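# Prop perforated cover's edge up onto wooden block

## Task

Lift the side of the perforated cover that lies beside the wooden block and lay that side onto the block, reaching clearly beyond the block's edge, while the cover's opposite edge stays lowered inside its opening. The arrangement must stay put on its own, not be held by the robot, once you finish; release the cover and pull the grippers away at the end.

## Robot and tools

Robot: two arms, left_arm and right_arm, each with seven joints and a parallel gripper. The names are labels only; they do not mark a side of any picture. Cameras: cam_high, cam_low, cam_left_wrist, cam_right_wrist, each 504x504 pixels, returned in that order.

Scene frame (used for all printed hand poses): origin on the table top midway between the arms, +x out over the table, +z up, left_arm on the +y side. Hand positions are in metres, orientation as a quaternion w,x,y,z, velocities in m/s and rad/s. Printed hand positions can be off, more so at long reach. The gripper's fingers point along its own +z and close along its own y; the reported point sits between the pads with fingers shut, roughly 2 cm short of the fingertips, and closing pushes the tips about 10 mm further along +z.

Tool execute_actions, argument actions: a list holding zero or one item. Empty list: no command, just returns the state (a look). A wait item: {"steps": N} with N up to 300, no new command; it returns when N control steps (1/30 s each) have elapsed since the previous result. A motion item: {"rows": [...], "steps": N} with 1 to 15 rows and N up to 15 (default 15). Each row covers one control step; if rows are fewer than steps, the last row repeats. Optional pictures: true/false controls whether images come back (default: they do).

Row layout: one flat list of exactly 16 numbers covering both arms, always full even if one arm is idle. Numbers 1-7 are left_arm joint targets, number 8 its gripper opening, numbers 9-15 right_arm joint targets, number 16 its opening. Joint values are absolute target angles in radians, in the same column order as the Joint positions line: waist (-6.283 to 6.283), shoulder (-2.059 to 2.094), upper arm roll (-6.283 to 6.283), elbow (-0.192 to 3.927), forearm roll (-6.283 to 6.283), wrist pitch (-1.693 to 3.142), wrist roll (-6.283 to 6.283). The true end of a range may sit up to 0.010 rad either side of these. A target more than 0.010 rad beyond a stated end, and further out than the joint's last reported angle, makes the whole call refused (nothing is sent). Targets past the real end are clipped there, and a "joint sent to its limit" line may appear (possibly about an earlier action still running); its absence proves nothing. Opening is an absolute value from -1 (closed) to +1 (fully open, 0.084 m pad gap).

Motion limits: each joint target moves at most 3.14 rad/s, taking 0.16 s to get up to speed, and an arm's joints are slowed together so they arrive together. Per step the target is kept within 0.623 rad of the measured angle, and if the targets would move the hand more than 70 mm from where it is measured, they are pulled back proportionally. So big moves need several calls. Between calls the arms keep heading for the last row sent until they have nearly stopped or a step is HELD; the simulation runs on while you compose the next reply.

Result lines: the state line shows each arm's hand pose and velocities. Joint positions and Joint velocities give per-arm blocks: seven joints (rad, rad/s) then the pad gap (m, m/s). grip_measured is the measured opening on the command scale. Joint torques are the total drive output per joint (same order, no gripper), with per-arm offset, scale and noise; they are nonzero in free air. "joint command not followed" means the clearance check altered or blocked some joint targets; the rest of the row still ran. HELD marks steps where your row was not (fully) sent.

Gripping: to hold something, command an opening well under grip_measured; the larger the gap between them, the harder the squeeze (about 24 N per pad max for parts up to roughly 6 cm). Commanding -1 gives full force on anything at least about 0.5 mm thick. Re-sending the grip_measured value still presses lightly; wide parts may slip. Fast closing can squeeze harder and even bounce the fingers open. Held parts or loose objects may occasionally get a brief external tug or push.

Tool zoom_image: camera (one of the four names) and region [x0, y0, x1, y1] in pixels of that camera's latest image, origin top-left, at most 504 by 504; returns a closer view.

Tool finished_scene: scene = number of the current scene. Replying with no tool call ends everything. After resuming, first send an empty actions list to learn the current scene and task.

Cautions: do not drop or knock anything off the table. Avoid collisions or hard pressing between the arms. If contact torque at a joint hits its load limit (waist and shoulder 43.5, upper arm roll, elbow, forearm roll 26.1, wrist pitch and wrist roll 17.4 N m, held weight included), that arm stops, backs the joint off slightly, freezes for 10 s and drops the rest of the call. Holding loads heats motors, even while you think; a MOTOR HOT line appears from 65 °C, and at 80 °C the arm is braked until it cools (OVER-TEMPERATURE FAULT). Drops, slips, slams and heavy pushes are penalised; smooth, low-effort, quick motion is preferred. Finish by opening the gripper and moving the arm away so the cover rests unaided.

Each tool is called after "Emit:" as a command line: name --argument value for each argument, lists and objects as JSON in quotes; but a table of rows of numbers goes row by row, as --pt "numbers of a row", without its own name.

## Session

Emit:
execute_actions --actions '[]'

Scene clock: 0.00 s of 5000.00 s.
left_arm: end_effector_position=(+0.3661, +0.4263, +0.2128) grip_measured=+1.00 end_effector_quat_wxyz=(-0.061, +0.044, +0.992, +0.101) end_effector_velocity=(-0.000, +0.000, -0.000) end_effector_angular_velocity=(+0.000, +0.001, +0.000) | right_arm: end_effector_position=(+0.6637, -0.5333, +0.2013) grip_measured=+1.00 end_effector_quat_wxyz=(+0.594, +0.787, +0.164, -0.044) end_effector_velocity=(-0.000, -0.000, +0.000) end_effector_angular_velocity=(+0.001, -0.001, -0.001)
Joint positions: left_arm=[ 1.116 -0.537 -0.658  0.665 -0.094  1.147 -2.679  0.084] | right_arm=[ 0.204  0.922 -0.076  1.995 -1.257  1.397  0.189  0.084]
Joint velocities: left_arm=[ 0.    -0.    -0.    -0.     0.     0.001  0.     0.   ] | right_arm=[ 0.    -0.001 -0.001 -0.     0.001 -0.    -0.     0.   ]
Joint torques (N m, as the arm reports them, + toward a larger angle): no reading
Motor temperatures (°C, as the motors report them): left_arm=[31 31 32 30 30 33 33] | right_arm=[31 28 32 34 34 31 29]

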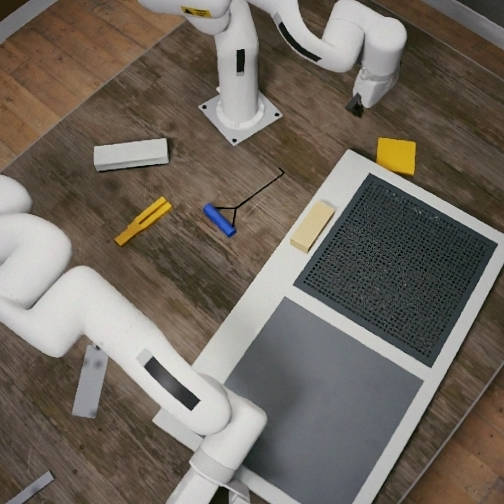

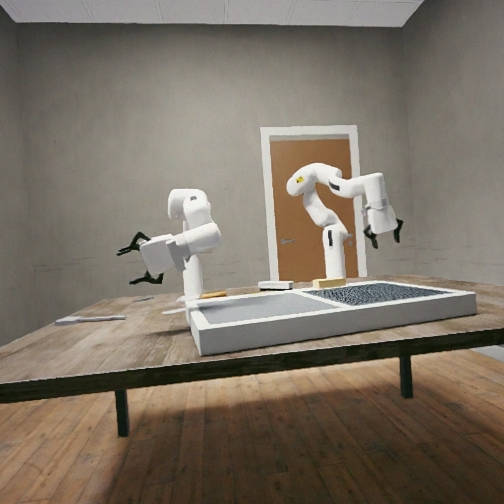

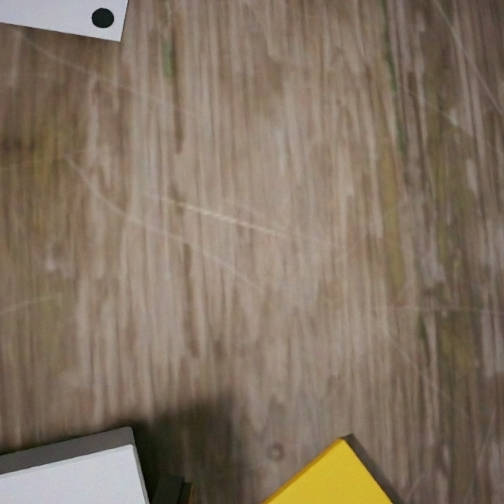

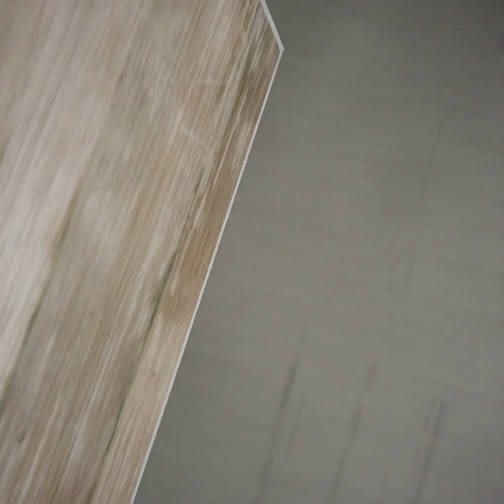

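Emit:
zoom_image --camera "cam_high" --region '[190, 150, 370, 300]'

Emit:
zoom_image --camera "cam_high" --region '[255, 160, 305, 200]'

Emit:
zoom_image --camera "cam_low" --region '[180, 250, 480, 360]'

Region (190, 150, 370, 300) of cam_high's 504x504 image, scaled by 2.800, with more detail than that image has.

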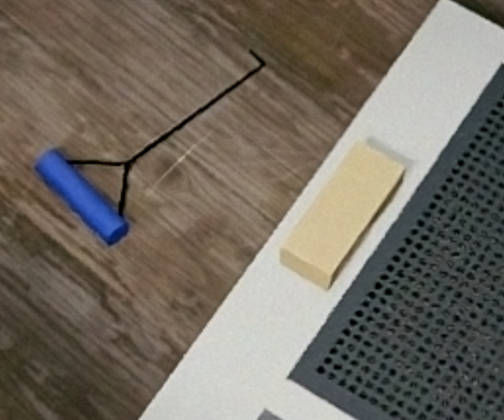

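Region (255, 160, 305, 200) of cam_high's 504x504 image, scaled by 10.080, with more detail than that image has; it fills the top 403 rows of this view, and the rest is white.

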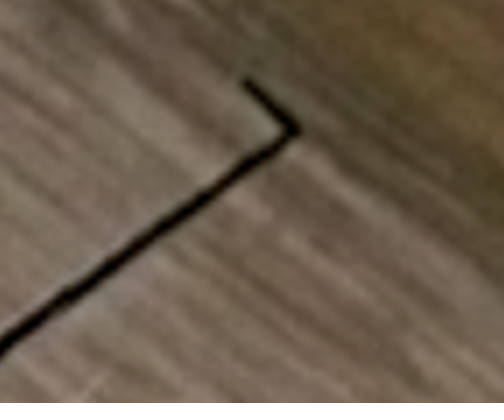

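Region (180, 250, 480, 360) of cam_low's 504x504 image, scaled by 1.680, with more detail than that image has; it fills the top 185 rows of this view, and the rest is white.

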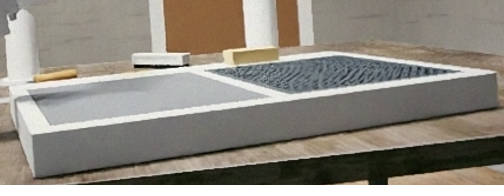

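Emit:
execute_actions --actions '[{"rows":[[0,-0.3,0,0.8,0,1.1,-3.14,1,0.2,-0.3,0,0.8,0,1.1,0.2,1]],"steps":15}]' --pictures false

Emit:
execute_actions --actions '[{"steps":45}]'

Scene clock: 32.13 s of 5000.00 s.
left_arm: end_effector_position=(+0.4286, +0.3170, +0.2277) grip_measured=+1.00 end_effector_quat_wxyz=(+0.003, +0.030, +1.000, +0.007) end_effector_velocity=(+0.026, -0.438, -0.008) end_effector_angular_velocity=(-0.060, +0.004, -0.918) | right_arm: end_effector_position=(+0.5186, -0.4318, +0.2147) grip_measured=+1.00 end_effector_quat_wxyz=(+0.288, +0.952, +0.107, -0.005) end_effector_velocity=(-0.403, +0.212, +0.043) end_effector_angular_velocity=(+1.298, -0.017, -0.481)
Joint positions: left_arm=[ 0.262 -0.326 -0.074  0.785 -0.011  1.105 -3.087  0.084] | right_arm=[ 0.202  0.292 -0.023  1.368 -0.629  1.189  0.197  0.084]
Joint velocities: left_arm=[-1.476  0.134  0.309  0.089  0.056 -0.031 -0.293 -0.   ] | right_arm=[-0.004 -1.342  0.057 -1.325  1.334 -0.224  0.008 -0.   ]
Joint torques (N m, as the arm reports them, + toward a larger angle): left_arm=[  1.41 -10.84   4.67  17.88   0.6   -0.81  -0.24] | right_arm=[ -0.52 -18.19  -1.26  22.29   0.24  -0.8   -0.04]
Motor temperatures (°C, as the motors report them): left_arm=[31 31 32 32 30 33 33] | right_arm=[31 30 33 39 34 31 29]
Steps of this call (steps 1 to 90: nothing new was sent; then 28.63 s passed at rest; steps 91 to 105: all 15 steps of this action). Readings (joint positions):
91: left_arm=[1.115 -0.537 -0.657 0.665 -0.094 1.146 -2.679] | right_arm=[0.204 0.921 -0.076 1.994 -1.257 1.397 0.189]
92: left_arm=[1.108 -0.534 -0.650 0.666 -0.093 1.146 -2.685] | right_arm=[0.204 0.915 -0.076 1.986 -1.249 1.393 0.189]
94: left_arm=[1.046 -0.511 -0.589 0.678 -0.083 1.142 -2.732] | right_arm=[0.203 0.858 -0.068 1.920 -1.187 1.363 0.190]
98: left_arm=[0.714 -0.398 -0.273 0.748 -0.038 1.118 -2.951] | right_arm=[0.203 0.623 -0.042 1.697 -0.958 1.267 0.194]
105: the state above

Scene clock: 33.63 s of 5000.00 s.
left_arm: end_effector_position=(+0.4260, +0.2458, +0.2247) grip_measured=+1.00 end_effector_quat_wxyz=(+0.000, +0.102, +0.995, +0.000) end_effector_velocity=(+0.000, +0.000, +0.000) end_effector_angular_velocity=(-0.000, -0.001, +0.000) | right_arm: end_effector_position=(+0.3430, -0.3275, +0.2246) grip_measured=+1.00 end_effector_quat_wxyz=(+0.000, +1.000, -0.017, -0.000) end_effector_velocity=(-0.000, +0.000, +0.000) end_effector_angular_velocity=(-0.000, +0.000, +0.000)
Joint positions: left_arm=[ 0.    -0.3    0.     0.8    0.     1.1   -3.14   0.084] | right_arm=[ 0.2   -0.3   -0.     0.8   -0.     1.1    0.2    0.084]
Joint velocities: left_arm=[ 0.001 -0.     0.     0.    -0.    -0.     0.     0.   ] | right_arm=[-0.    -0.     0.001  0.    -0.     0.001  0.     0.   ]
Joint torques (N m, as the arm reports them, + toward a larger angle): left_arm=[ -0.98 -12.75   0.37  19.19   0.08  -1.15  -0.08] | right_arm=[-0.57 -9.77 -0.32 24.05  0.75 -1.75  0.01]
Motor temperatures (°C, as the motors report them): left_arm=[31 32 32 32 30 33 33] | right_arm=[31 30 33 39 34 31 29]
Steps of this call (steps 1 to 45: the robot went on to your last target). Readings (joint positions):
1: left_arm=[0.212 -0.321 -0.062 0.788 -0.009 1.104 -3.097] | right_arm=[0.201 0.248 -0.021 1.324 -0.584 1.182 0.197]
2: left_arm=[0.163 -0.317 -0.047 0.791 -0.007 1.103 -3.107] | right_arm=[0.201 0.204 -0.019 1.281 -0.539 1.175 0.197]
4: left_arm=[0.072 -0.307 -0.022 0.796 -0.003 1.101 -3.125] | right_arm=[0.201 0.118 -0.016 1.198 -0.447 1.163 0.198]
8: left_arm=[0.006 -0.301 -0.004 0.799 -0.001 1.100 -3.138] | right_arm=[0.201 -0.056 -0.009 1.033 -0.261 1.137 0.199]
45: the state above
All arms were judged still, so your last target was given up. Only a new action makes them travel on or press farther. Fingers that are still opening or closing keep moving.

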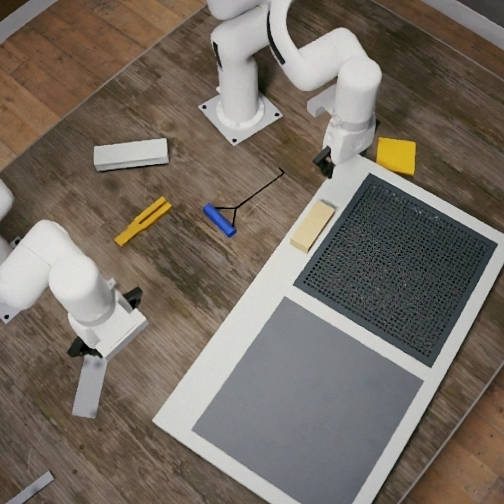

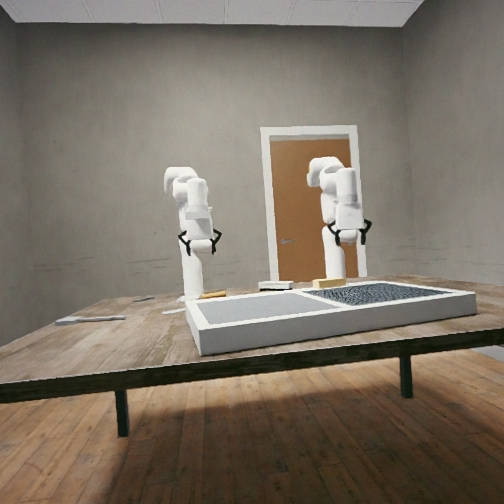

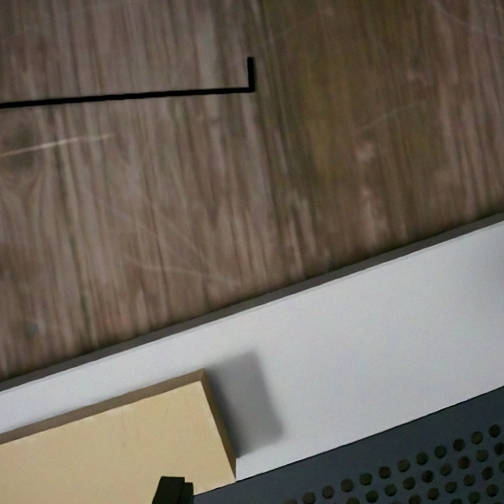

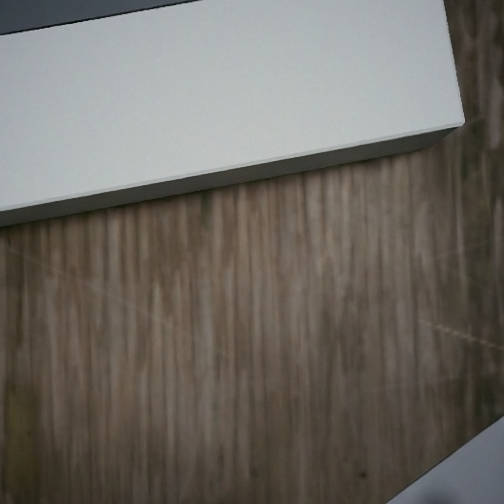

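Emit:
execute_actions --actions '[{"rows":[[0.6,-0.3,0,0.8,0,1.1,-3.14,1,1.12,0.18,0,1.103,0,0.923,1.24,1]],"steps":15}]' --pictures false

Emit:
execute_actions --actions '[{"steps":30}]'

Scene clock: 101.23 s of 5000.00 s.
left_arm: end_effector_position=(+0.4170, +0.4339, +0.2247) grip_measured=+1.00 end_effector_quat_wxyz=(+0.000, -0.148, +0.989, -0.000) end_effector_velocity=(-0.125, +0.406, -0.000) end_effector_angular_velocity=(-0.001, +0.000, +1.118) | right_arm: end_effector_position=(+0.3376, -0.1383, +0.1918) grip_measured=+1.00 end_effector_quat_wxyz=(+0.000, +1.000, -0.019, -0.000) end_effector_velocity=(-0.151, +0.409, -0.067) end_effector_angular_velocity=(+0.001, -0.002, -0.118)
Joint positions: left_arm=[ 0.5   -0.3    0.001  0.8    0.     1.1   -3.14   0.084] | right_arm=[ 0.632 -0.04   0.001  0.964  0.     1.004  0.637  0.084]
Joint velocities: left_arm=[ 1.114 -0.001  0.005 -0.001  0.001 -0.    -0.     0.   ] | right_arm=[ 0.943  0.419  0.003  0.267  0.001 -0.154  1.063  0.   ]
Joint torques (N m, as the arm reports them, + toward a larger angle): left_arm=[ -3.21 -12.57  -0.17  19.02   0.39  -1.06  -0.06] | right_arm=[ -1.16 -13.9   -0.52  22.84   0.69  -1.68   0.29]
Motor temperatures (°C, as the motors report them): left_arm=[31 32 32 33 30 33 33] | right_arm=[31 29 32 40 34 32 29]
Steps of this call (steps 1 to 90: nothing new was sent; then 64.10 s passed at rest; steps 91 to 105: all 15 steps of this action). Readings (joint positions):
91: left_arm=[0.000 -0.300 -0.000 0.800 -0.000 1.100 -3.140] | right_arm=[0.200 -0.300 -0.000 0.800 -0.000 1.100 0.201]
92: left_arm=[0.007 -0.300 -0.002 0.800 -0.000 1.100 -3.140] | right_arm=[0.207 -0.295 -0.002 0.804 -0.000 1.098 0.209]
94: left_arm=[0.063 -0.300 -0.007 0.800 -0.001 1.100 -3.140] | right_arm=[0.260 -0.254 -0.007 0.832 -0.000 1.082 0.266]
98: left_arm=[0.229 -0.300 0.002 0.800 0.000 1.100 -3.140] | right_arm=[0.402 -0.155 0.000 0.891 0.000 1.047 0.403]
105: the state above

Scene clock: 102.23 s of 5000.00 s.
left_arm: end_effector_position=(+0.4041, +0.4693, +0.2247) grip_measured=+1.00 end_effector_quat_wxyz=(-0.000, -0.197, +0.980, +0.000) end_effector_velocity=(+0.000, +0.001, +0.000) end_effector_angular_velocity=(+0.001, -0.001, +0.001) | right_arm: end_effector_position=(+0.2018, +0.0519, +0.1496) grip_measured=+1.00 end_effector_quat_wxyz=(-0.000, +0.997, -0.077, +0.000) end_effector_velocity=(-0.003, +0.001, -0.001) end_effector_angular_velocity=(-0.002, +0.002, +0.004)
Joint positions: left_arm=[ 0.6   -0.3   -0.     0.8   -0.     1.1   -3.14   0.084] | right_arm=[ 1.119  0.18  -0.     1.103 -0.     0.923  1.24   0.084]
Joint velocities: left_arm=[ 0.     0.     0.     0.     0.001 -0.001 -0.    -0.   ] | right_arm=[ 0.004  0.003  0.001  0.001  0.001  0.     0.001 -0.   ]
Joint torques (N m, as the arm reports them, + toward a larger angle): left_arm=[ -0.78 -12.42   0.37  18.84   0.22  -1.01  -0.11] | right_arm=[ -0.58 -17.41  -0.55  23.07   0.69  -1.82   0.03]
Motor temperatures (°C, as the motors report them): left_arm=[31 32 32 33 30 33 33] | right_arm=[31 29 32 40 34 32 29]
Steps of this call (steps 1 to 30: the robot went on to your last target). Readings (joint positions):
1: left_arm=[0.535 -0.300 0.002 0.800 0.000 1.100 -3.140] | right_arm=[0.663 -0.026 0.001 0.973 0.000 0.999 0.673]
2: left_arm=[0.563 -0.300 0.003 0.800 0.000 1.100 -3.140] | right_arm=[0.694 -0.012 0.001 0.981 0.000 0.994 0.711]
4: left_arm=[0.591 -0.300 0.004 0.800 0.000 1.100 -3.140] | right_arm=[0.755 0.015 0.001 0.999 0.000 0.984 0.788]
8: left_arm=[0.597 -0.300 -0.002 0.800 -0.000 1.100 -3.140] | right_arm=[0.877 0.070 0.001 1.034 0.000 0.964 0.938]
30: the state above

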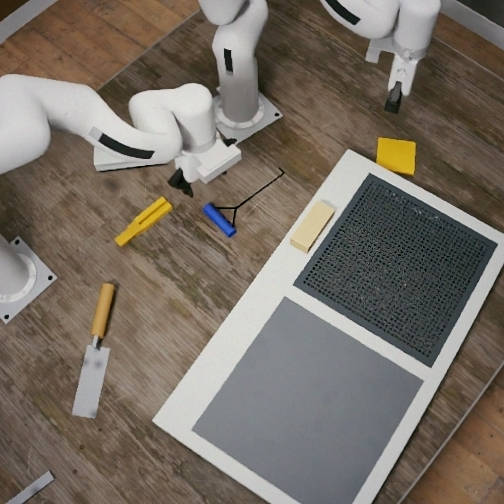

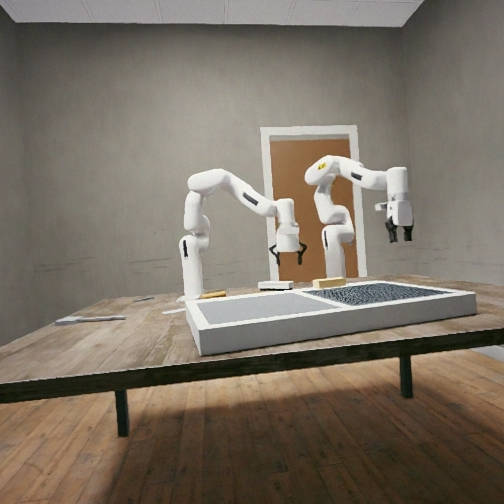

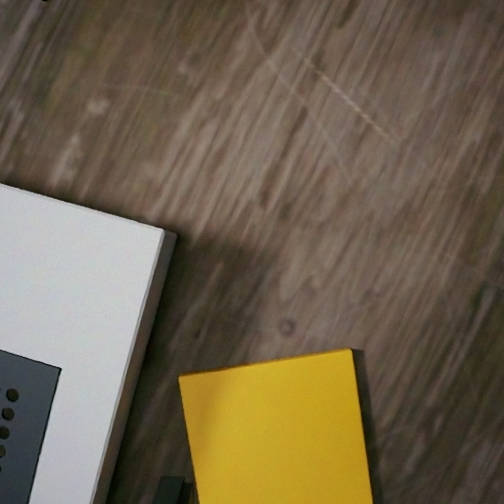

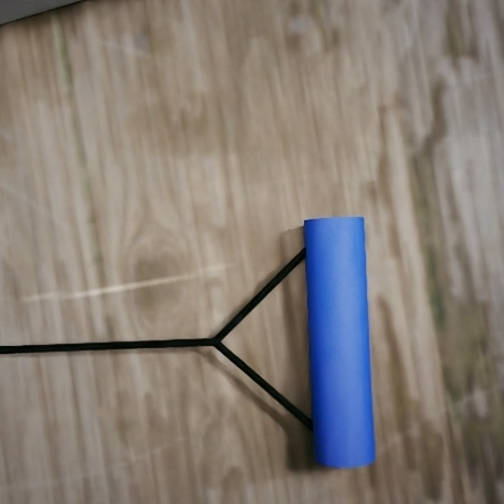

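Emit:
execute_actions --actions '[{"rows":[[0.6,-0.3,0,0.8,0,1.1,-3.14,1,1.055,0.332,0,1.0555,0,0.7235,1.15,-0.1]],"steps":15}]'

Scene clock: 114.97 s of 5000.00 s.
left_arm: end_effector_position=(+0.4041, +0.4693, +0.2247) grip_measured=+1.00 end_effector_quat_wxyz=(-0.000, -0.197, +0.980, +0.000) end_effector_velocity=(+0.000, -0.001, -0.000) end_effector_angular_velocity=(-0.000, +0.001, -0.001) | right_arm: end_effector_position=(+0.2326, +0.0432, +0.0721) grip_measured=-0.11 end_effector_quat_wxyz=(-0.002, +0.998, -0.064, +0.001) end_effector_velocity=(-0.001, -0.007, -0.007) end_effector_angular_velocity=(-0.014, +0.006, -0.001)
Joint positions: left_arm=[ 0.6   -0.3   -0.     0.8   -0.     1.1   -3.14   0.084] | right_arm=[1.056 0.33  0.001 1.058 0.    0.723 1.15  0.039]
Joint velocities: left_arm=[-0.001  0.001 -0.    -0.     0.     0.    -0.    -0.   ] | right_arm=[-0.001  0.004 -0.005 -0.014 -0.002 -0.002 -0.003 -0.   ]
Joint torques (N m, as the arm reports them, + toward a larger angle): left_arm=[ -0.04 -12.56   0.55  18.78   0.14  -1.19  -0.52] | right_arm=[ -0.99 -18.39  -0.99  20.04   0.59  -1.69   0.11]
Motor temperatures (°C, as the motors report them): left_arm=[31 32 32 33 30 33 33] | right_arm=[31 29 32 40 34 32 29]
Steps of this call (steps 1 to 15: the robot went on to your last target; steps 16 to 90: nothing new was sent; then 9.23 s passed at rest; steps 91 to 105: all 15 steps of this action). Readings (joint positions):
91: left_arm=[0.600 -0.300 0.000 0.800 0.000 1.100 -3.140] | right_arm=[1.120 0.180 0.000 1.103 0.000 0.922 1.240]
92: left_arm=[0.600 -0.300 -0.000 0.800 -0.000 1.100 -3.140] | right_arm=[1.118 0.184 0.001 1.102 0.000 0.914 1.236]
94: left_arm=[0.600 -0.300 -0.000 0.800 0.000 1.100 -3.140] | right_arm=[1.101 0.223 0.004 1.096 0.000 0.855 1.210]
98: left_arm=[0.600 -0.300 -0.000 0.800 -0.000 1.100 -3.140] | right_arm=[1.059 0.323 -0.004 1.052 -0.000 0.747 1.160]
105: the state above

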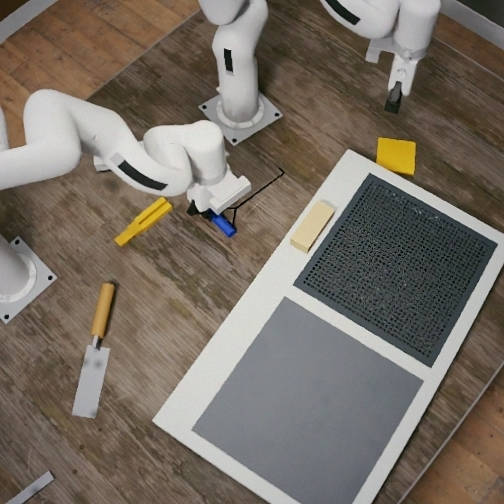

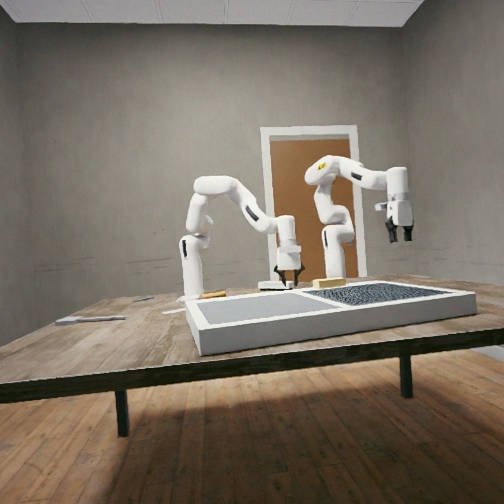

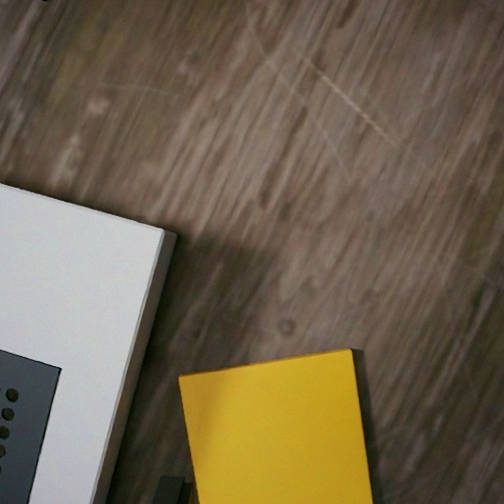

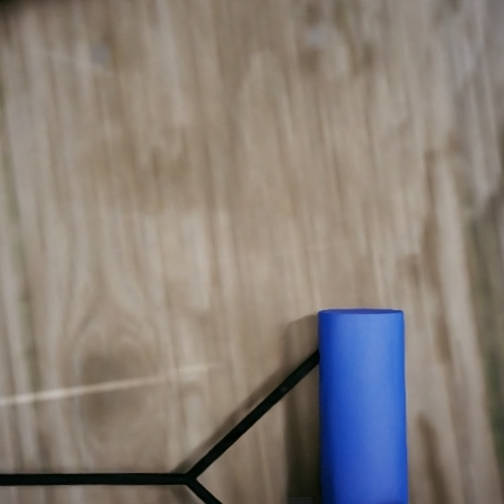

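Emit:
zoom_image --camera "cam_right_wrist" --region '[250, 440, 504, 504]'

Emit:
zoom_image --camera "cam_high" --region '[170, 160, 270, 250]'

Region (250, 440, 504, 504) of cam_right_wrist's 504x504 image, scaled by 1.984, with more detail than that image has; it fills the top 127 rows of this view, and the rest is white.

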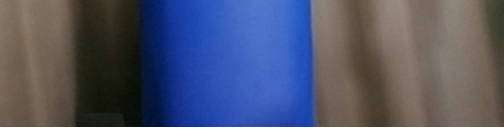

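Region (170, 160, 270, 250) of cam_high's 504x504 image, scaled by 5.040, with more detail than that image has; it fills the top 454 rows of this view, and the rest is white.

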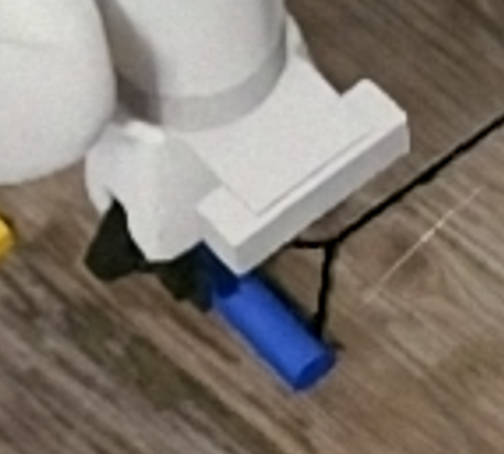

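Emit:
execute_actions --actions '[{"rows":[[0.6,-0.3,0,0.8,0,1.1,-3.14,1,1.0565,0.35,0,1.058,0,0.708,1.15,-0.1],[0.6,-0.3,0,0.8,0,1.1,-3.14,1,1.0565,0.36,0,1.057,0,0.697,1.15,-0.1],[0.6,-0.3,0,0.8,0,1.1,-3.14,1,1.0565,0.37,0,1.056,0,0.686,1.15,-0.1],[0.6,-0.3,0,0.8,0,1.1,-3.14,1,1.0565,0.38,0,1.055,0,0.675,1.15,-0.1],[0.6,-0.3,0,0.8,0,1.1,-3.14,1,1.0565,0.39,0,1.054,0,0.664,1.15,-0.1],[0.6,-0.3,0,0.8,0,1.1,-3.14,1,1.0565,0.40,0,1.053,0,0.653,1.15,-0.1],[0.6,-0.3,0,0.8,0,1.1,-3.14,1,1.0565,0.41,0,1.052,0,0.642,1.15,-0.1],[0.6,-0.3,0,0.8,0,1.1,-3.14,1,1.0565,0.42,0,1.052,0,0.632,1.15,-0.1],[0.6,-0.3,0,0.8,0,1.1,-3.14,1,1.0565,0.43,0,1.051,0,0.621,1.15,-0.1],[0.6,-0.3,0,0.8,0,1.1,-3.14,1,1.0565,0.436,0,1.051,0,0.615,1.15,-0.1]],"steps":15}]'

Emit:
zoom_image --camera "cam_high" --region '[170, 160, 270, 250]'

Scene clock: 151.90 s of 5000.00 s.
left_arm: end_effector_position=(+0.4041, +0.4693, +0.2247) grip_measured=+1.00 end_effector_quat_wxyz=(-0.000, -0.197, +0.980, +0.000) end_effector_velocity=(-0.000, +0.000, -0.000) end_effector_angular_velocity=(-0.000, +0.001, +0.001) | right_arm: end_effector_position=(+0.2328, +0.0426, +0.0238) grip_measured=-0.11 end_effector_quat_wxyz=(+0.001, +0.998, -0.064, -0.001) end_effector_velocity=(+0.007, +0.013, -0.001) end_effector_angular_velocity=(+0.035, -0.021, +0.000)
Joint positions: left_arm=[ 0.6   -0.3   -0.     0.8    0.     1.1   -3.14   0.084] | right_arm=[ 1.057  0.435  0.     1.05  -0.     0.618  1.15   0.039]
Joint velocities: left_arm=[ 0.001  0.     0.    -0.     0.     0.     0.    -0.   ] | right_arm=[ 0.001  0.019  0.     0.018  0.001 -0.043 -0.     0.   ]
Joint torques (N m, as the arm reports them, + toward a larger angle): left_arm=[ -0.48 -12.54   0.43  19.16   0.07  -1.34  -0.23] | right_arm=[ -0.42 -21.1   -0.65  20.59   0.76  -1.95   0.  ]
Motor temperatures (°C, as the motors report them): left_arm=[31 32 32 34 30 33 33] | right_arm=[31 30 32 39 34 32 29]
Steps of this call (steps 1 to 15: the robot went on to your last target; steps 16 to 90: nothing new was sent; then 33.43 s passed at rest; steps 91 to 105: all 15 steps of this action). Readings (joint positions):
91: left_arm=[0.600 -0.300 0.000 0.800 0.000 1.100 -3.140] | right_arm=[1.055 0.332 -0.000 1.056 -0.000 0.723 1.150]
92: left_arm=[0.600 -0.300 0.000 0.800 0.000 1.100 -3.140] | right_arm=[1.055 0.335 -0.000 1.057 0.000 0.720 1.150]
94: left_arm=[0.600 -0.300 0.000 0.800 0.000 1.100 -3.140] | right_arm=[1.056 0.350 -0.000 1.058 0.000 0.705 1.150]
98: left_arm=[0.600 -0.300 0.000 0.800 0.000 1.100 -3.140] | right_arm=[1.057 0.390 0.000 1.053 -0.000 0.665 1.150]
105: the state above

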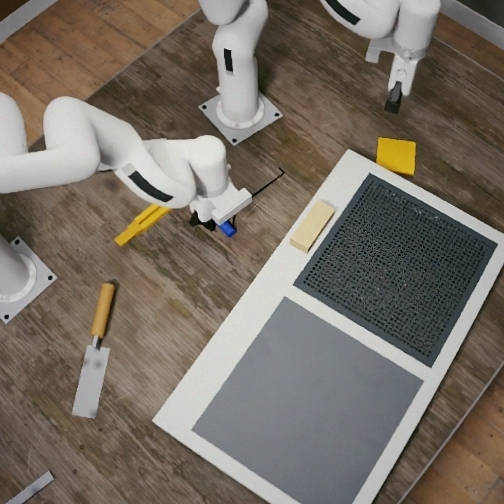

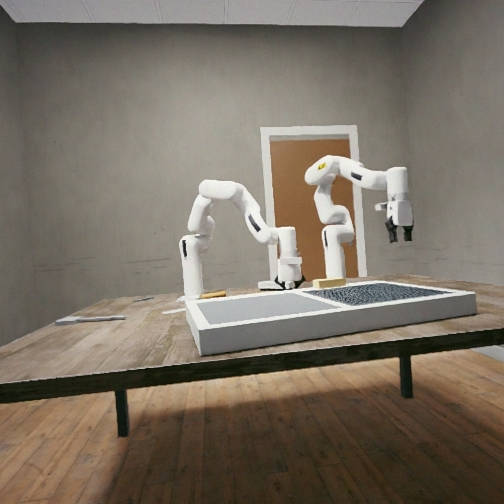

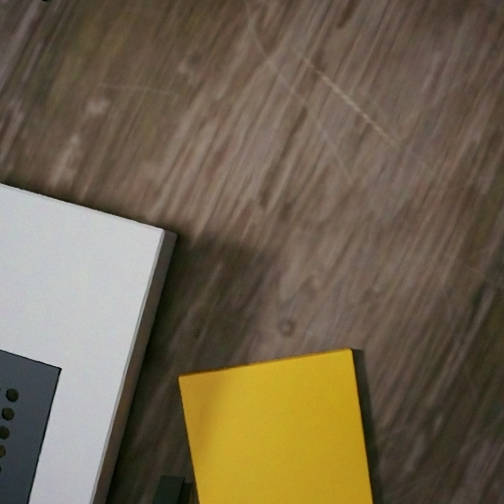

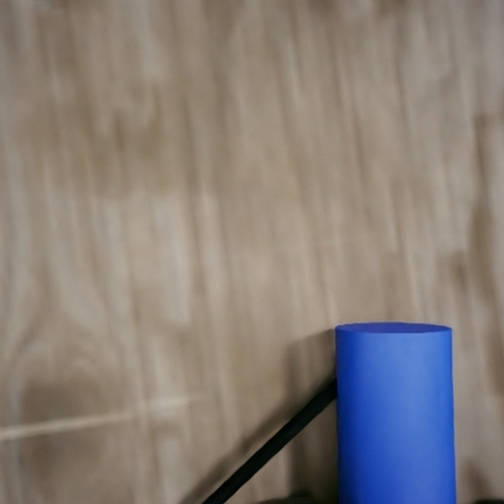

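Region (170, 160, 270, 250) of cam_high's 504x504 image, scaled by 5.040, with more detail than that image has; it fills the top 454 rows of this view, and the rest is white.

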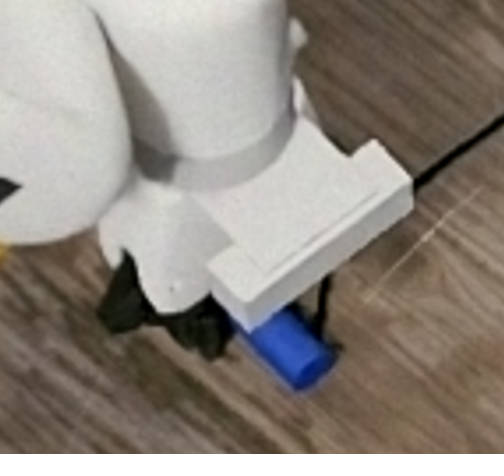

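Lower 3 mm and close.

Emit:
execute_actions --actions '[{"rows":[[0.6,-0.3,0,0.8,0,1.1,-3.14,1,1.0565,0.443,0,1.051,0,0.608,1.15,-0.1],[0.6,-0.3,0,0.8,0,1.1,-3.14,1,1.0565,0.443,0,1.051,0,0.608,1.15,-0.1],[0.6,-0.3,0,0.8,0,1.1,-3.14,1,1.0565,0.443,0,1.051,0,0.608,1.15,-0.2],[0.6,-0.3,0,0.8,0,1.1,-3.14,1,1.0565,0.443,0,1.051,0,0.608,1.15,-0.25],[0.6,-0.3,0,0.8,0,1.1,-3.14,1,1.0565,0.443,0,1.051,0,0.608,1.15,-0.3],[0.6,-0.3,0,0.8,0,1.1,-3.14,1,1.0565,0.443,0,1.051,0,0.608,1.15,-0.35],[0.6,-0.3,0,0.8,0,1.1,-3.14,1,1.0565,0.443,0,1.051,0,0.608,1.15,-0.4],[0.6,-0.3,0,0.8,0,1.1,-3.14,1,1.0565,0.443,0,1.051,0,0.608,1.15,-0.45],[0.6,-0.3,0,0.8,0,1.1,-3.14,1,1.0565,0.443,0,1.051,0,0.608,1.15,-0.5],[0.6,-0.3,0,0.8,0,1.1,-3.14,1,1.0565,0.443,0,1.051,0,0.608,1.15,-0.6],[0.6,-0.3,0,0.8,0,1.1,-3.14,1,1.0565,0.443,0,1.051,0,0.608,1.15,-0.8],[0.6,-0.3,0,0.8,0,1.1,-3.14,1,1.0565,0.443,0,1.051,0,0.608,1.15,-1]],"steps":15}]' --pictures false

Emit:
execute_actions --actions '[{"rows":[[0.6,-0.3,0,0.8,0,1.1,-3.14,1,1.0565,0.42,0,1.052,0,0.632,1.15,-1],[0.6,-0.3,0,0.8,0,1.1,-3.14,1,1.0565,0.39,0,1.054,0,0.664,1.15,-1],[0.6,-0.3,0,0.8,0,1.1,-3.14,1,1.0565,0.36,0,1.057,0,0.697,1.15,-1],[0.6,-0.3,0,0.8,0,1.1,-3.14,1,1.0565,0.33,0,1.06,0,0.73,1.15,-1],[0.6,-0.3,0,0.8,0,1.1,-3.14,1,1.0565,0.29,0,1.07,0,0.78,1.15,-1],[0.6,-0.3,0,0.8,0,1.1,-3.14,1,1.0565,0.25,0,1.08,0,0.83,1.15,-1],[0.6,-0.3,0,0.8,0,1.1,-3.14,1,1.0565,0.21,0,1.09,0,0.88,1.15,-1],[0.6,-0.3,0,0.8,0,1.1,-3.14,1,1.0565,0.18,0,1.103,0,0.923,1.15,-1]],"steps":15}]'

Scene clock: 170.20 s of 5000.00 s.
left_arm: end_effector_position=(+0.4041, +0.4693, +0.2247) grip_measured=+1.00 end_effector_quat_wxyz=(-0.000, -0.197, +0.980, +0.000) end_effector_velocity=(-0.000, +0.000, -0.000) end_effector_angular_velocity=(+0.000, -0.000, +0.001) | right_arm: end_effector_position=(+0.2333, +0.0436, +0.0210) grip_measured=-0.47 end_effector_quat_wxyz=(-0.000, +0.998, -0.064, +0.000) end_effector_velocity=(+0.000, +0.000, +0.000) end_effector_angular_velocity=(+0.001, -0.001, +0.000)
Joint positions: left_arm=[ 0.6   -0.3   -0.     0.8    0.     1.1   -3.14   0.084] | right_arm=[1.057 0.443 0.    1.051 0.    0.608 1.15  0.023]
Joint velocities: left_arm=[ 0.001  0.     0.    -0.     0.    -0.001  0.     0.   ] | right_arm=[-0.    -0.001  0.    -0.    -0.    -0.001 -0.     0.   ]
Joint torques (N m, as the arm reports them, + toward a larger angle): left_arm=[ -0.59 -12.52   0.26  18.95   0.41  -1.01  -0.01] | right_arm=[ -0.79 -19.49  -0.82  19.37   0.72  -1.76   0.02]
Motor temperatures (°C, as the motors report them): left_arm=[31 32 32 34 30 33 33] | right_arm=[31 30 32 39 34 32 29]
Steps of this call (steps 1 to 15: the robot went on to your last target; steps 16 to 90: nothing new was sent; then 14.80 s passed at rest; steps 91 to 105: all 15 steps of this action). Readings (joint positions):
91: left_arm=[0.600 -0.300 0.000 0.800 0.000 1.100 -3.140] | right_arm=[1.057 0.436 -0.000 1.051 -0.000 0.615 1.150]
92: left_arm=[0.600 -0.300 -0.000 0.800 -0.000 1.100 -3.140] | right_arm=[1.056 0.437 -0.000 1.051 0.000 0.613 1.150]
94: left_arm=[0.600 -0.300 -0.000 0.800 -0.000 1.100 -3.140] | right_arm=[1.056 0.441 -0.000 1.051 0.000 0.610 1.150]
98: left_arm=[0.600 -0.300 -0.000 0.800 -0.000 1.100 -3.140] | right_arm=[1.057 0.443 0.000 1.051 0.000 0.608 1.150]
105: the state above

Scene clock: 170.70 s of 5000.00 s.
left_arm: end_effector_position=(+0.4041, +0.4693, +0.2247) grip_measured=+1.00 end_effector_quat_wxyz=(-0.000, -0.197, +0.980, +0.000) end_effector_velocity=(+0.001, -0.000, +0.000) end_effector_angular_velocity=(+0.001, -0.001, -0.001) | right_arm: end_effector_position=(+0.2306, +0.0390, +0.1510) grip_measured=-0.47 end_effector_quat_wxyz=(-0.004, +0.998, -0.064, +0.002) end_effector_velocity=(-0.029, -0.044, -0.023) end_effector_angular_velocity=(-0.141, +0.087, +0.002)
Joint positions: left_arm=[ 0.6   -0.3    0.     0.8   -0.     1.1   -3.14   0.084] | right_arm=[ 1.056  0.181 -0.     1.106  0.     0.915  1.15   0.023]
Joint velocities: left_arm=[-0.001 -0.    -0.     0.    -0.    -0.001  0.    -0.   ] | right_arm=[-0.    -0.02   0.003 -0.058  0.     0.128 -0.    -0.   ]
Joint torques (N m, as the arm reports them, + toward a larger angle): left_arm=[ -0.05 -12.65   0.25  19.2    0.21  -0.93  -0.18] | right_arm=[ -0.58 -14.26  -0.29  19.83   0.75  -1.78   0.03]
Motor temperatures (°C, as the motors report them): left_arm=[31 32 32 34 30 33 33] | right_arm=[31 30 32 39 34 32 29]
Steps of this call (steps 1 to 15: all 15 steps of this action). Readings (joint positions):
1: left_arm=[0.600 -0.300 0.000 0.800 -0.000 1.100 -3.140] | right_arm=[1.057 0.443 0.000 1.051 0.000 0.608 1.150]
2: left_arm=[0.600 -0.300 -0.000 0.800 0.000 1.100 -3.140] | right_arm=[1.057 0.439 0.000 1.051 0.000 0.613 1.150]
4: left_arm=[0.600 -0.300 -0.000 0.800 -0.000 1.100 -3.140] | right_arm=[1.056 0.415 -0.000 1.049 -0.000 0.643 1.150]
8: left_arm=[0.600 -0.300 0.000 0.800 0.000 1.100 -3.140] | right_arm=[1.056 0.311 -0.000 1.067 -0.000 0.758 1.150]
15: the state above

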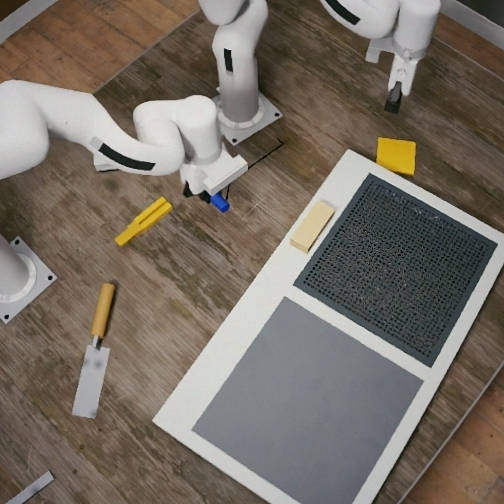

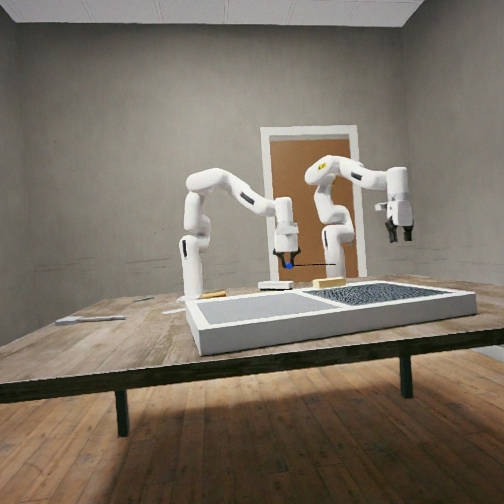

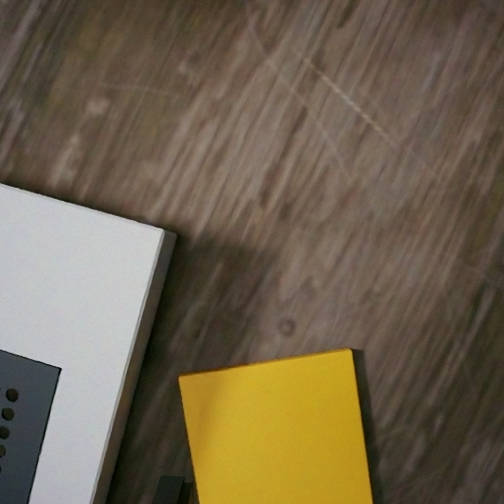

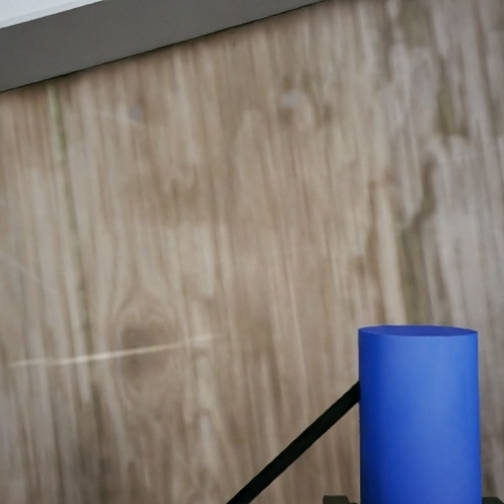

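Emit:
execute_actions --actions '[{"rows":[[0.6,-0.711,0,0.5,0,0.5,-3.14,-1,0.657,0.18,0,1.15,0,0.5,0.0,-1]],"steps":15}]' --pictures false

Emit:
execute_actions --actions '[{"rows":[[0.3,-0.711,0,0.318,0,0.331,-3.14,-1,0.657,0.5,0,1.3,0,-0.77,-0.785,-1]],"steps":15}]' --pictures false

Emit:
execute_actions --actions '[{"steps":20}]' --pictures false

Emit:
execute_actions --actions '[{"rows":[[0.3,-0.711,0,0.318,0,0.331,-3.14,-1,0.657,0.839,0,1.4,0,-1.01,-0.785,-1]],"steps":15}]' --pictures false

Emit:
execute_actions --actions '[{"rows":[[-0.04,-0.711,0,0.318,0,0.331,-3.14,-1,0.657,0.839,0,1.4,0,-1.01,-0.785,-1]],"steps":15}]'

Scene clock: 214.97 s of 5000.00 s.
left_arm: end_effector_position=(+0.4390, +0.4839, +0.3333) grip_measured=-1.00 end_effector_quat_wxyz=(+0.338, -0.185, +0.920, +0.068) end_effector_velocity=(+0.001, +0.001, -0.013) end_effector_angular_velocity=(+0.014, -0.036, +0.001) | right_arm: end_effector_position=(+0.4019, +0.0006, +0.1999) grip_measured=-0.47 end_effector_quat_wxyz=(-0.097, +0.979, +0.115, +0.137) end_effector_velocity=(+0.333, -0.147, +0.125) end_effector_angular_velocity=(-0.107, -0.986, +1.537)
Joint positions: left_arm=[ 0.6   -0.708 -0.     0.503 -0.     0.506 -3.14   0.   ] | right_arm=[ 0.769  0.18  -0.001  1.137 -0.     0.62   0.499  0.023]
Joint velocities: left_arm=[-0.    -0.007  0.002 -0.065  0.001 -0.097  0.     0.   ] | right_arm=[-0.565 -0.002 -0.003  0.066 -0.    -0.595 -2.231 -0.   ]
Joint torques (N m, as the arm reports them, + toward a larger angle): left_arm=[ 0.56 -3.43  0.61 21.52  0.13 -1.7  -0.35] | right_arm=[  0.3  -18.25   0.42  24.05   0.73  -2.59  -0.42]
Motor temperatures (°C, as the motors report them): left_arm=[31 32 32 34 30 33 33] | right_arm=[31 30 32 41 34 32 29]
Steps of this call (steps 1 to 15: the robot went on to your last target; steps 16 to 90: nothing new was sent; then 40.77 s passed at rest; steps 91 to 105: all 15 steps of this action). Readings (joint positions):
91: left_arm=[0.600 -0.300 0.000 0.800 -0.000 1.099 -3.140] | right_arm=[1.056 0.180 0.000 1.103 0.000 0.923 1.149]
92: left_arm=[0.600 -0.304 0.000 0.796 -0.000 1.091 -3.140] | right_arm=[1.052 0.180 0.001 1.103 0.000 0.917 1.141]
94: left_arm=[0.600 -0.343 0.000 0.763 -0.000 1.028 -3.140] | right_arm=[1.019 0.181 0.008 1.106 0.000 0.877 1.081]
98: left_arm=[0.600 -0.550 -0.000 0.620 0.000 0.738 -3.140] | right_arm=[0.914 0.180 -0.003 1.121 -0.000 0.773 0.909]
105: the state above

Scene clock: 215.47 s of 5000.00 s.
left_arm: end_effector_position=(+0.4539, +0.3623, +0.2698) grip_measured=-1.00 end_effector_quat_wxyz=(+0.342, -0.046, +0.939, +0.017) end_effector_velocity=(+0.008, -0.002, +0.017) end_effector_angular_velocity=(-0.005, -0.053, -0.007) | right_arm: end_effector_position=(+0.5649, +0.0472, +0.2933) grip_measured=-0.47 end_effector_quat_wxyz=(-0.031, +0.708, +0.458, +0.537) end_effector_velocity=(+0.104, +0.045, +0.467) end_effector_angular_velocity=(+0.199, -2.377, +0.547)
Joint positions: left_arm=[ 0.302 -0.711  0.     0.32  -0.     0.332 -3.14   0.   ] | right_arm=[ 0.667  0.456 -0.     1.277  0.    -0.315 -0.516  0.023]
Joint velocities: left_arm=[-0.019 -0.011  0.015  0.012 -0.001 -0.03   0.     0.   ] | right_arm=[-0.043  0.209  0.01   0.123 -0.002 -2.12  -1.376 -0.   ]
Joint torques (N m, as the arm reports them, + toward a larger angle): left_arm=[-0.59 -4.09  0.07 19.63  0.18 -1.95 -0.19] | right_arm=[ -0.02 -23.53  -0.23  23.62   0.71  -2.76   0.89]
Motor temperatures (°C, as the motors report them): left_arm=[31 32 32 34 30 33 33] | right_arm=[31 30 32 41 34 32 29]
Steps of this call (steps 1 to 15: all 15 steps of this action). Readings (joint positions):
1: left_arm=[0.600 -0.708 0.000 0.501 -0.000 0.504 -3.140] | right_arm=[0.750 0.180 -0.001 1.139 -0.000 0.600 0.422]
2: left_arm=[0.593 -0.708 0.001 0.497 -0.000 0.498 -3.140] | right_arm=[0.734 0.182 -0.001 1.142 -0.000 0.576 0.349]
4: left_arm=[0.538 -0.709 0.004 0.466 -0.000 0.464 -3.140] | right_arm=[0.713 0.210 -0.004 1.161 0.000 0.487 0.233]
8: left_arm=[0.396 -0.708 -0.001 0.375 0.000 0.387 -3.140] | right_arm=[0.693 0.340 0.001 1.220 -0.000 0.218 -0.026]
15: the state above

Scene clock: 216.13 s of 5000.00 s.
left_arm: end_effector_position=(+0.4537, +0.3613, +0.2692) grip_measured=-1.00 end_effector_quat_wxyz=(+0.342, -0.045, +0.939, +0.017) end_effector_velocity=(-0.000, -0.000, +0.000) end_effector_angular_velocity=(+0.000, -0.000, -0.000) | right_arm: end_effector_position=(+0.5675, +0.0402, +0.3917) grip_measured=-0.47 end_effector_quat_wxyz=(+0.057, +0.539, +0.458, +0.704) end_effector_velocity=(+0.000, -0.000, +0.000) end_effector_angular_velocity=(+0.000, -0.002, -0.001)
Joint positions: left_arm=[ 0.3   -0.711  0.     0.318 -0.     0.331 -3.14   0.   ] | right_arm=[ 0.657  0.5    0.     1.3   -0.    -0.77  -0.785  0.023]
Joint velocities: left_arm=[-0. -0. -0. -0.  0. -0.  0.  0.] | right_arm=[-0.001  0.001  0.     0.     0.    -0.002 -0.001 -0.   ]
Joint torques (N m, as the arm reports them, + toward a larger angle): left_arm=[-0.66 -4.14  0.36 20.01  0.18 -1.8  -0.21] | right_arm=[ -0.65 -22.31  -0.58  22.64   0.97  -2.32   0.12]
Motor temperatures (°C, as the motors report them): left_arm=[31 32 32 34 30 33 33] | right_arm=[31 30 32 41 34 32 29]
Steps of this call (steps 1 to 20: the robot went on to your last target). Readings (joint positions):
1: left_arm=[0.302 -0.711 0.001 0.320 -0.000 0.332 -3.140] | right_arm=[0.666 0.463 0.000 1.281 0.000 -0.385 -0.559]
2: left_arm=[0.302 -0.711 0.001 0.320 -0.000 0.331 -3.140] | right_arm=[0.664 0.469 0.000 1.285 -0.000 -0.456 -0.601]
4: left_arm=[0.301 -0.711 0.001 0.320 -0.000 0.331 -3.140] | right_arm=[0.661 0.482 0.001 1.292 -0.000 -0.593 -0.681]
8: left_arm=[0.301 -0.711 0.000 0.319 -0.000 0.331 -3.140] | right_arm=[0.657 0.497 -0.000 1.300 0.000 -0.748 -0.772]
20: the state above

Scene clock: 216.63 s of 5000.00 s.
left_arm: end_effector_position=(+0.4537, +0.3613, +0.2692) grip_measured=-1.00 end_effector_quat_wxyz=(+0.342, -0.045, +0.939, +0.017) end_effector_velocity=(+0.000, -0.000, -0.000) end_effector_angular_velocity=(+0.000, +0.000, -0.001) | right_arm: end_effector_position=(+0.5790, +0.0485, +0.2487) grip_measured=-0.47 end_effector_quat_wxyz=(+0.057, +0.541, +0.459, +0.703) end_effector_velocity=(+0.010, +0.007, +0.072) end_effector_angular_velocity=(+0.100, -0.139, -0.001)
Joint positions: left_arm=[ 0.3   -0.711  0.     0.318 -0.     0.331 -3.14   0.   ] | right_arm=[ 0.657  0.838  0.     1.396 -0.    -1.007 -0.785  0.023]
Joint velocities: left_arm=[-0.001  0.    -0.    -0.001  0.    -0.001 -0.     0.   ] | right_arm=[ 0.001 -0.011 -0.001  0.095  0.001 -0.066  0.001  0.   ]
Joint torques (N m, as the arm reports them, + toward a larger angle): left_arm=[-1.43 -4.62  0.45 19.97 -0.26 -1.83 -0.13] | right_arm=[ -0.55 -27.13  -0.64  20.9    0.79  -2.41   0.12]
Motor temperatures (°C, as the motors report them): left_arm=[31 32 32 34 30 33 33] | right_arm=[31 30 32 41 34 32 29]
Steps of this call (steps 1 to 15: all 15 steps of this action). Readings (joint positions):
1: left_arm=[0.300 -0.711 0.000 0.318 -0.000 0.331 -3.140] | right_arm=[0.657 0.500 0.000 1.300 -0.000 -0.770 -0.785]
2: left_arm=[0.300 -0.711 0.000 0.318 -0.000 0.331 -3.140] | right_arm=[0.657 0.506 -0.000 1.303 -0.000 -0.776 -0.785]
4: left_arm=[0.300 -0.711 0.000 0.318 -0.000 0.331 -3.140] | right_arm=[0.657 0.557 -0.000 1.328 0.000 -0.820 -0.785]
8: left_arm=[0.300 -0.711 0.000 0.318 -0.000 0.331 -3.140] | right_arm=[0.657 0.711 0.000 1.358 -0.000 -0.916 -0.785]
15: the state above

Scene clock: 217.13 s of 5000.00 s.
left_arm: end_effector_position=(+0.4441, +0.2267, +0.2691) grip_measured=-1.00 end_effector_quat_wxyz=(+0.339, +0.113, +0.933, -0.041) end_effector_velocity=(-0.000, -0.003, -0.000) end_effector_angular_velocity=(-0.012, +0.002, -0.006) | right_arm: end_effector_position=(+0.5794, +0.0487, +0.2513) grip_measured=-0.47 end_effector_quat_wxyz=(+0.057, +0.539, +0.457, +0.705) end_effector_velocity=(+0.000, -0.000, -0.002) end_effector_angular_velocity=(-0.003, +0.003, -0.001)
Joint positions: left_arm=[-0.038 -0.711  0.     0.318 -0.     0.331 -3.14   0.   ] | right_arm=[ 0.657  0.839 -0.     1.4    0.    -1.01  -0.785  0.023]
Joint velocities: left_arm=[-0.019  0.001  0.017 -0.    -0.002 -0.002 -0.     0.   ] | right_arm=[ 0.     0.002 -0.001 -0.     0.     0.001  0.    -0.   ]
Joint torques (N m, as the arm reports them, + toward a larger angle): left_arm=[-0.19 -4.6   0.65 20.16  0.17 -1.71 -0.09] | right_arm=[ -0.51 -24.76  -0.63  19.76   0.73  -2.3    0.14]
Motor temperatures (°C, as the motors report them): left_arm=[31 32 32 34 30 33 33] | right_arm=[31 30 32 40 34 32 29]
Steps of this call (steps 1 to 15: all 15 steps of this action). Readings (joint positions):
1: left_arm=[0.300 -0.711 0.000 0.318 -0.000 0.331 -3.140] | right_arm=[0.657 0.837 0.000 1.399 -0.000 -1.008 -0.785]
2: left_arm=[0.293 -0.711 0.001 0.318 -0.000 0.331 -3.140] | right_arm=[0.657 0.836 -0.000 1.401 0.000 -1.009 -0.785]
4: left_arm=[0.236 -0.711 0.003 0.318 -0.000 0.331 -3.140] | right_arm=[0.657 0.836 -0.000 1.402 0.000 -1.010 -0.785]
8: left_arm=[0.069 -0.711 -0.001 0.318 0.000 0.331 -3.140] | right_arm=[0.657 0.838 -0.000 1.400 0.000 -1.010 -0.785]
15: the state above

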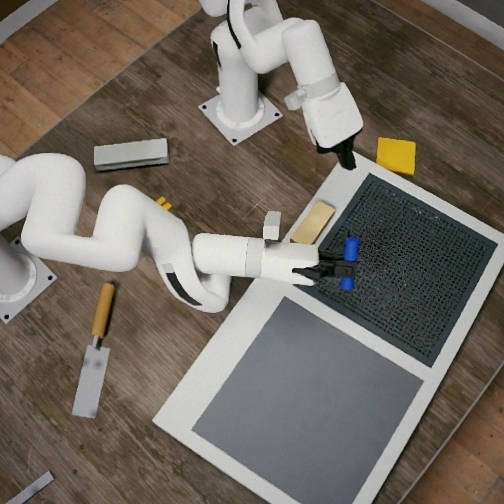

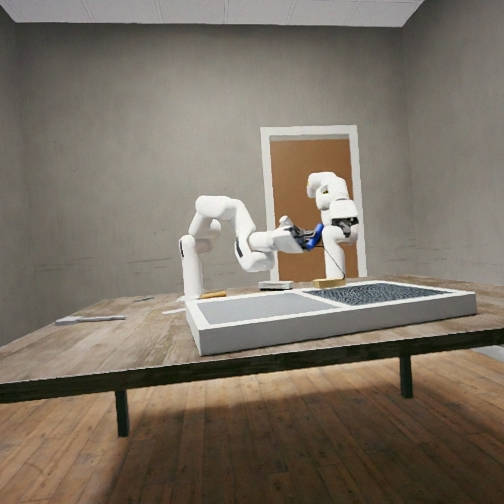

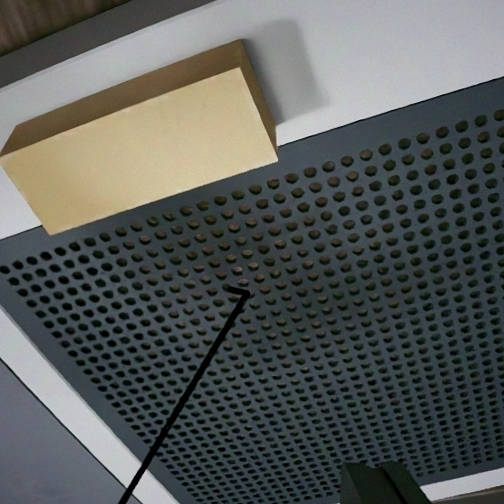

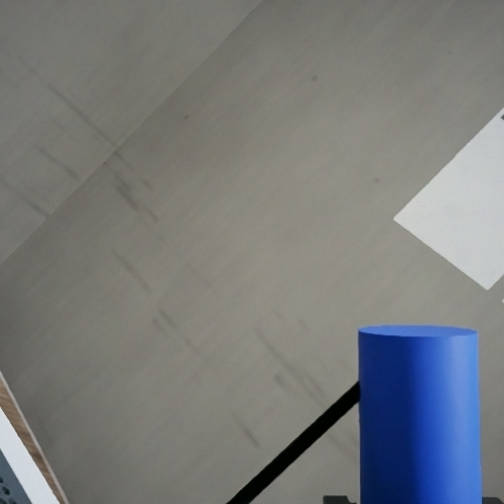

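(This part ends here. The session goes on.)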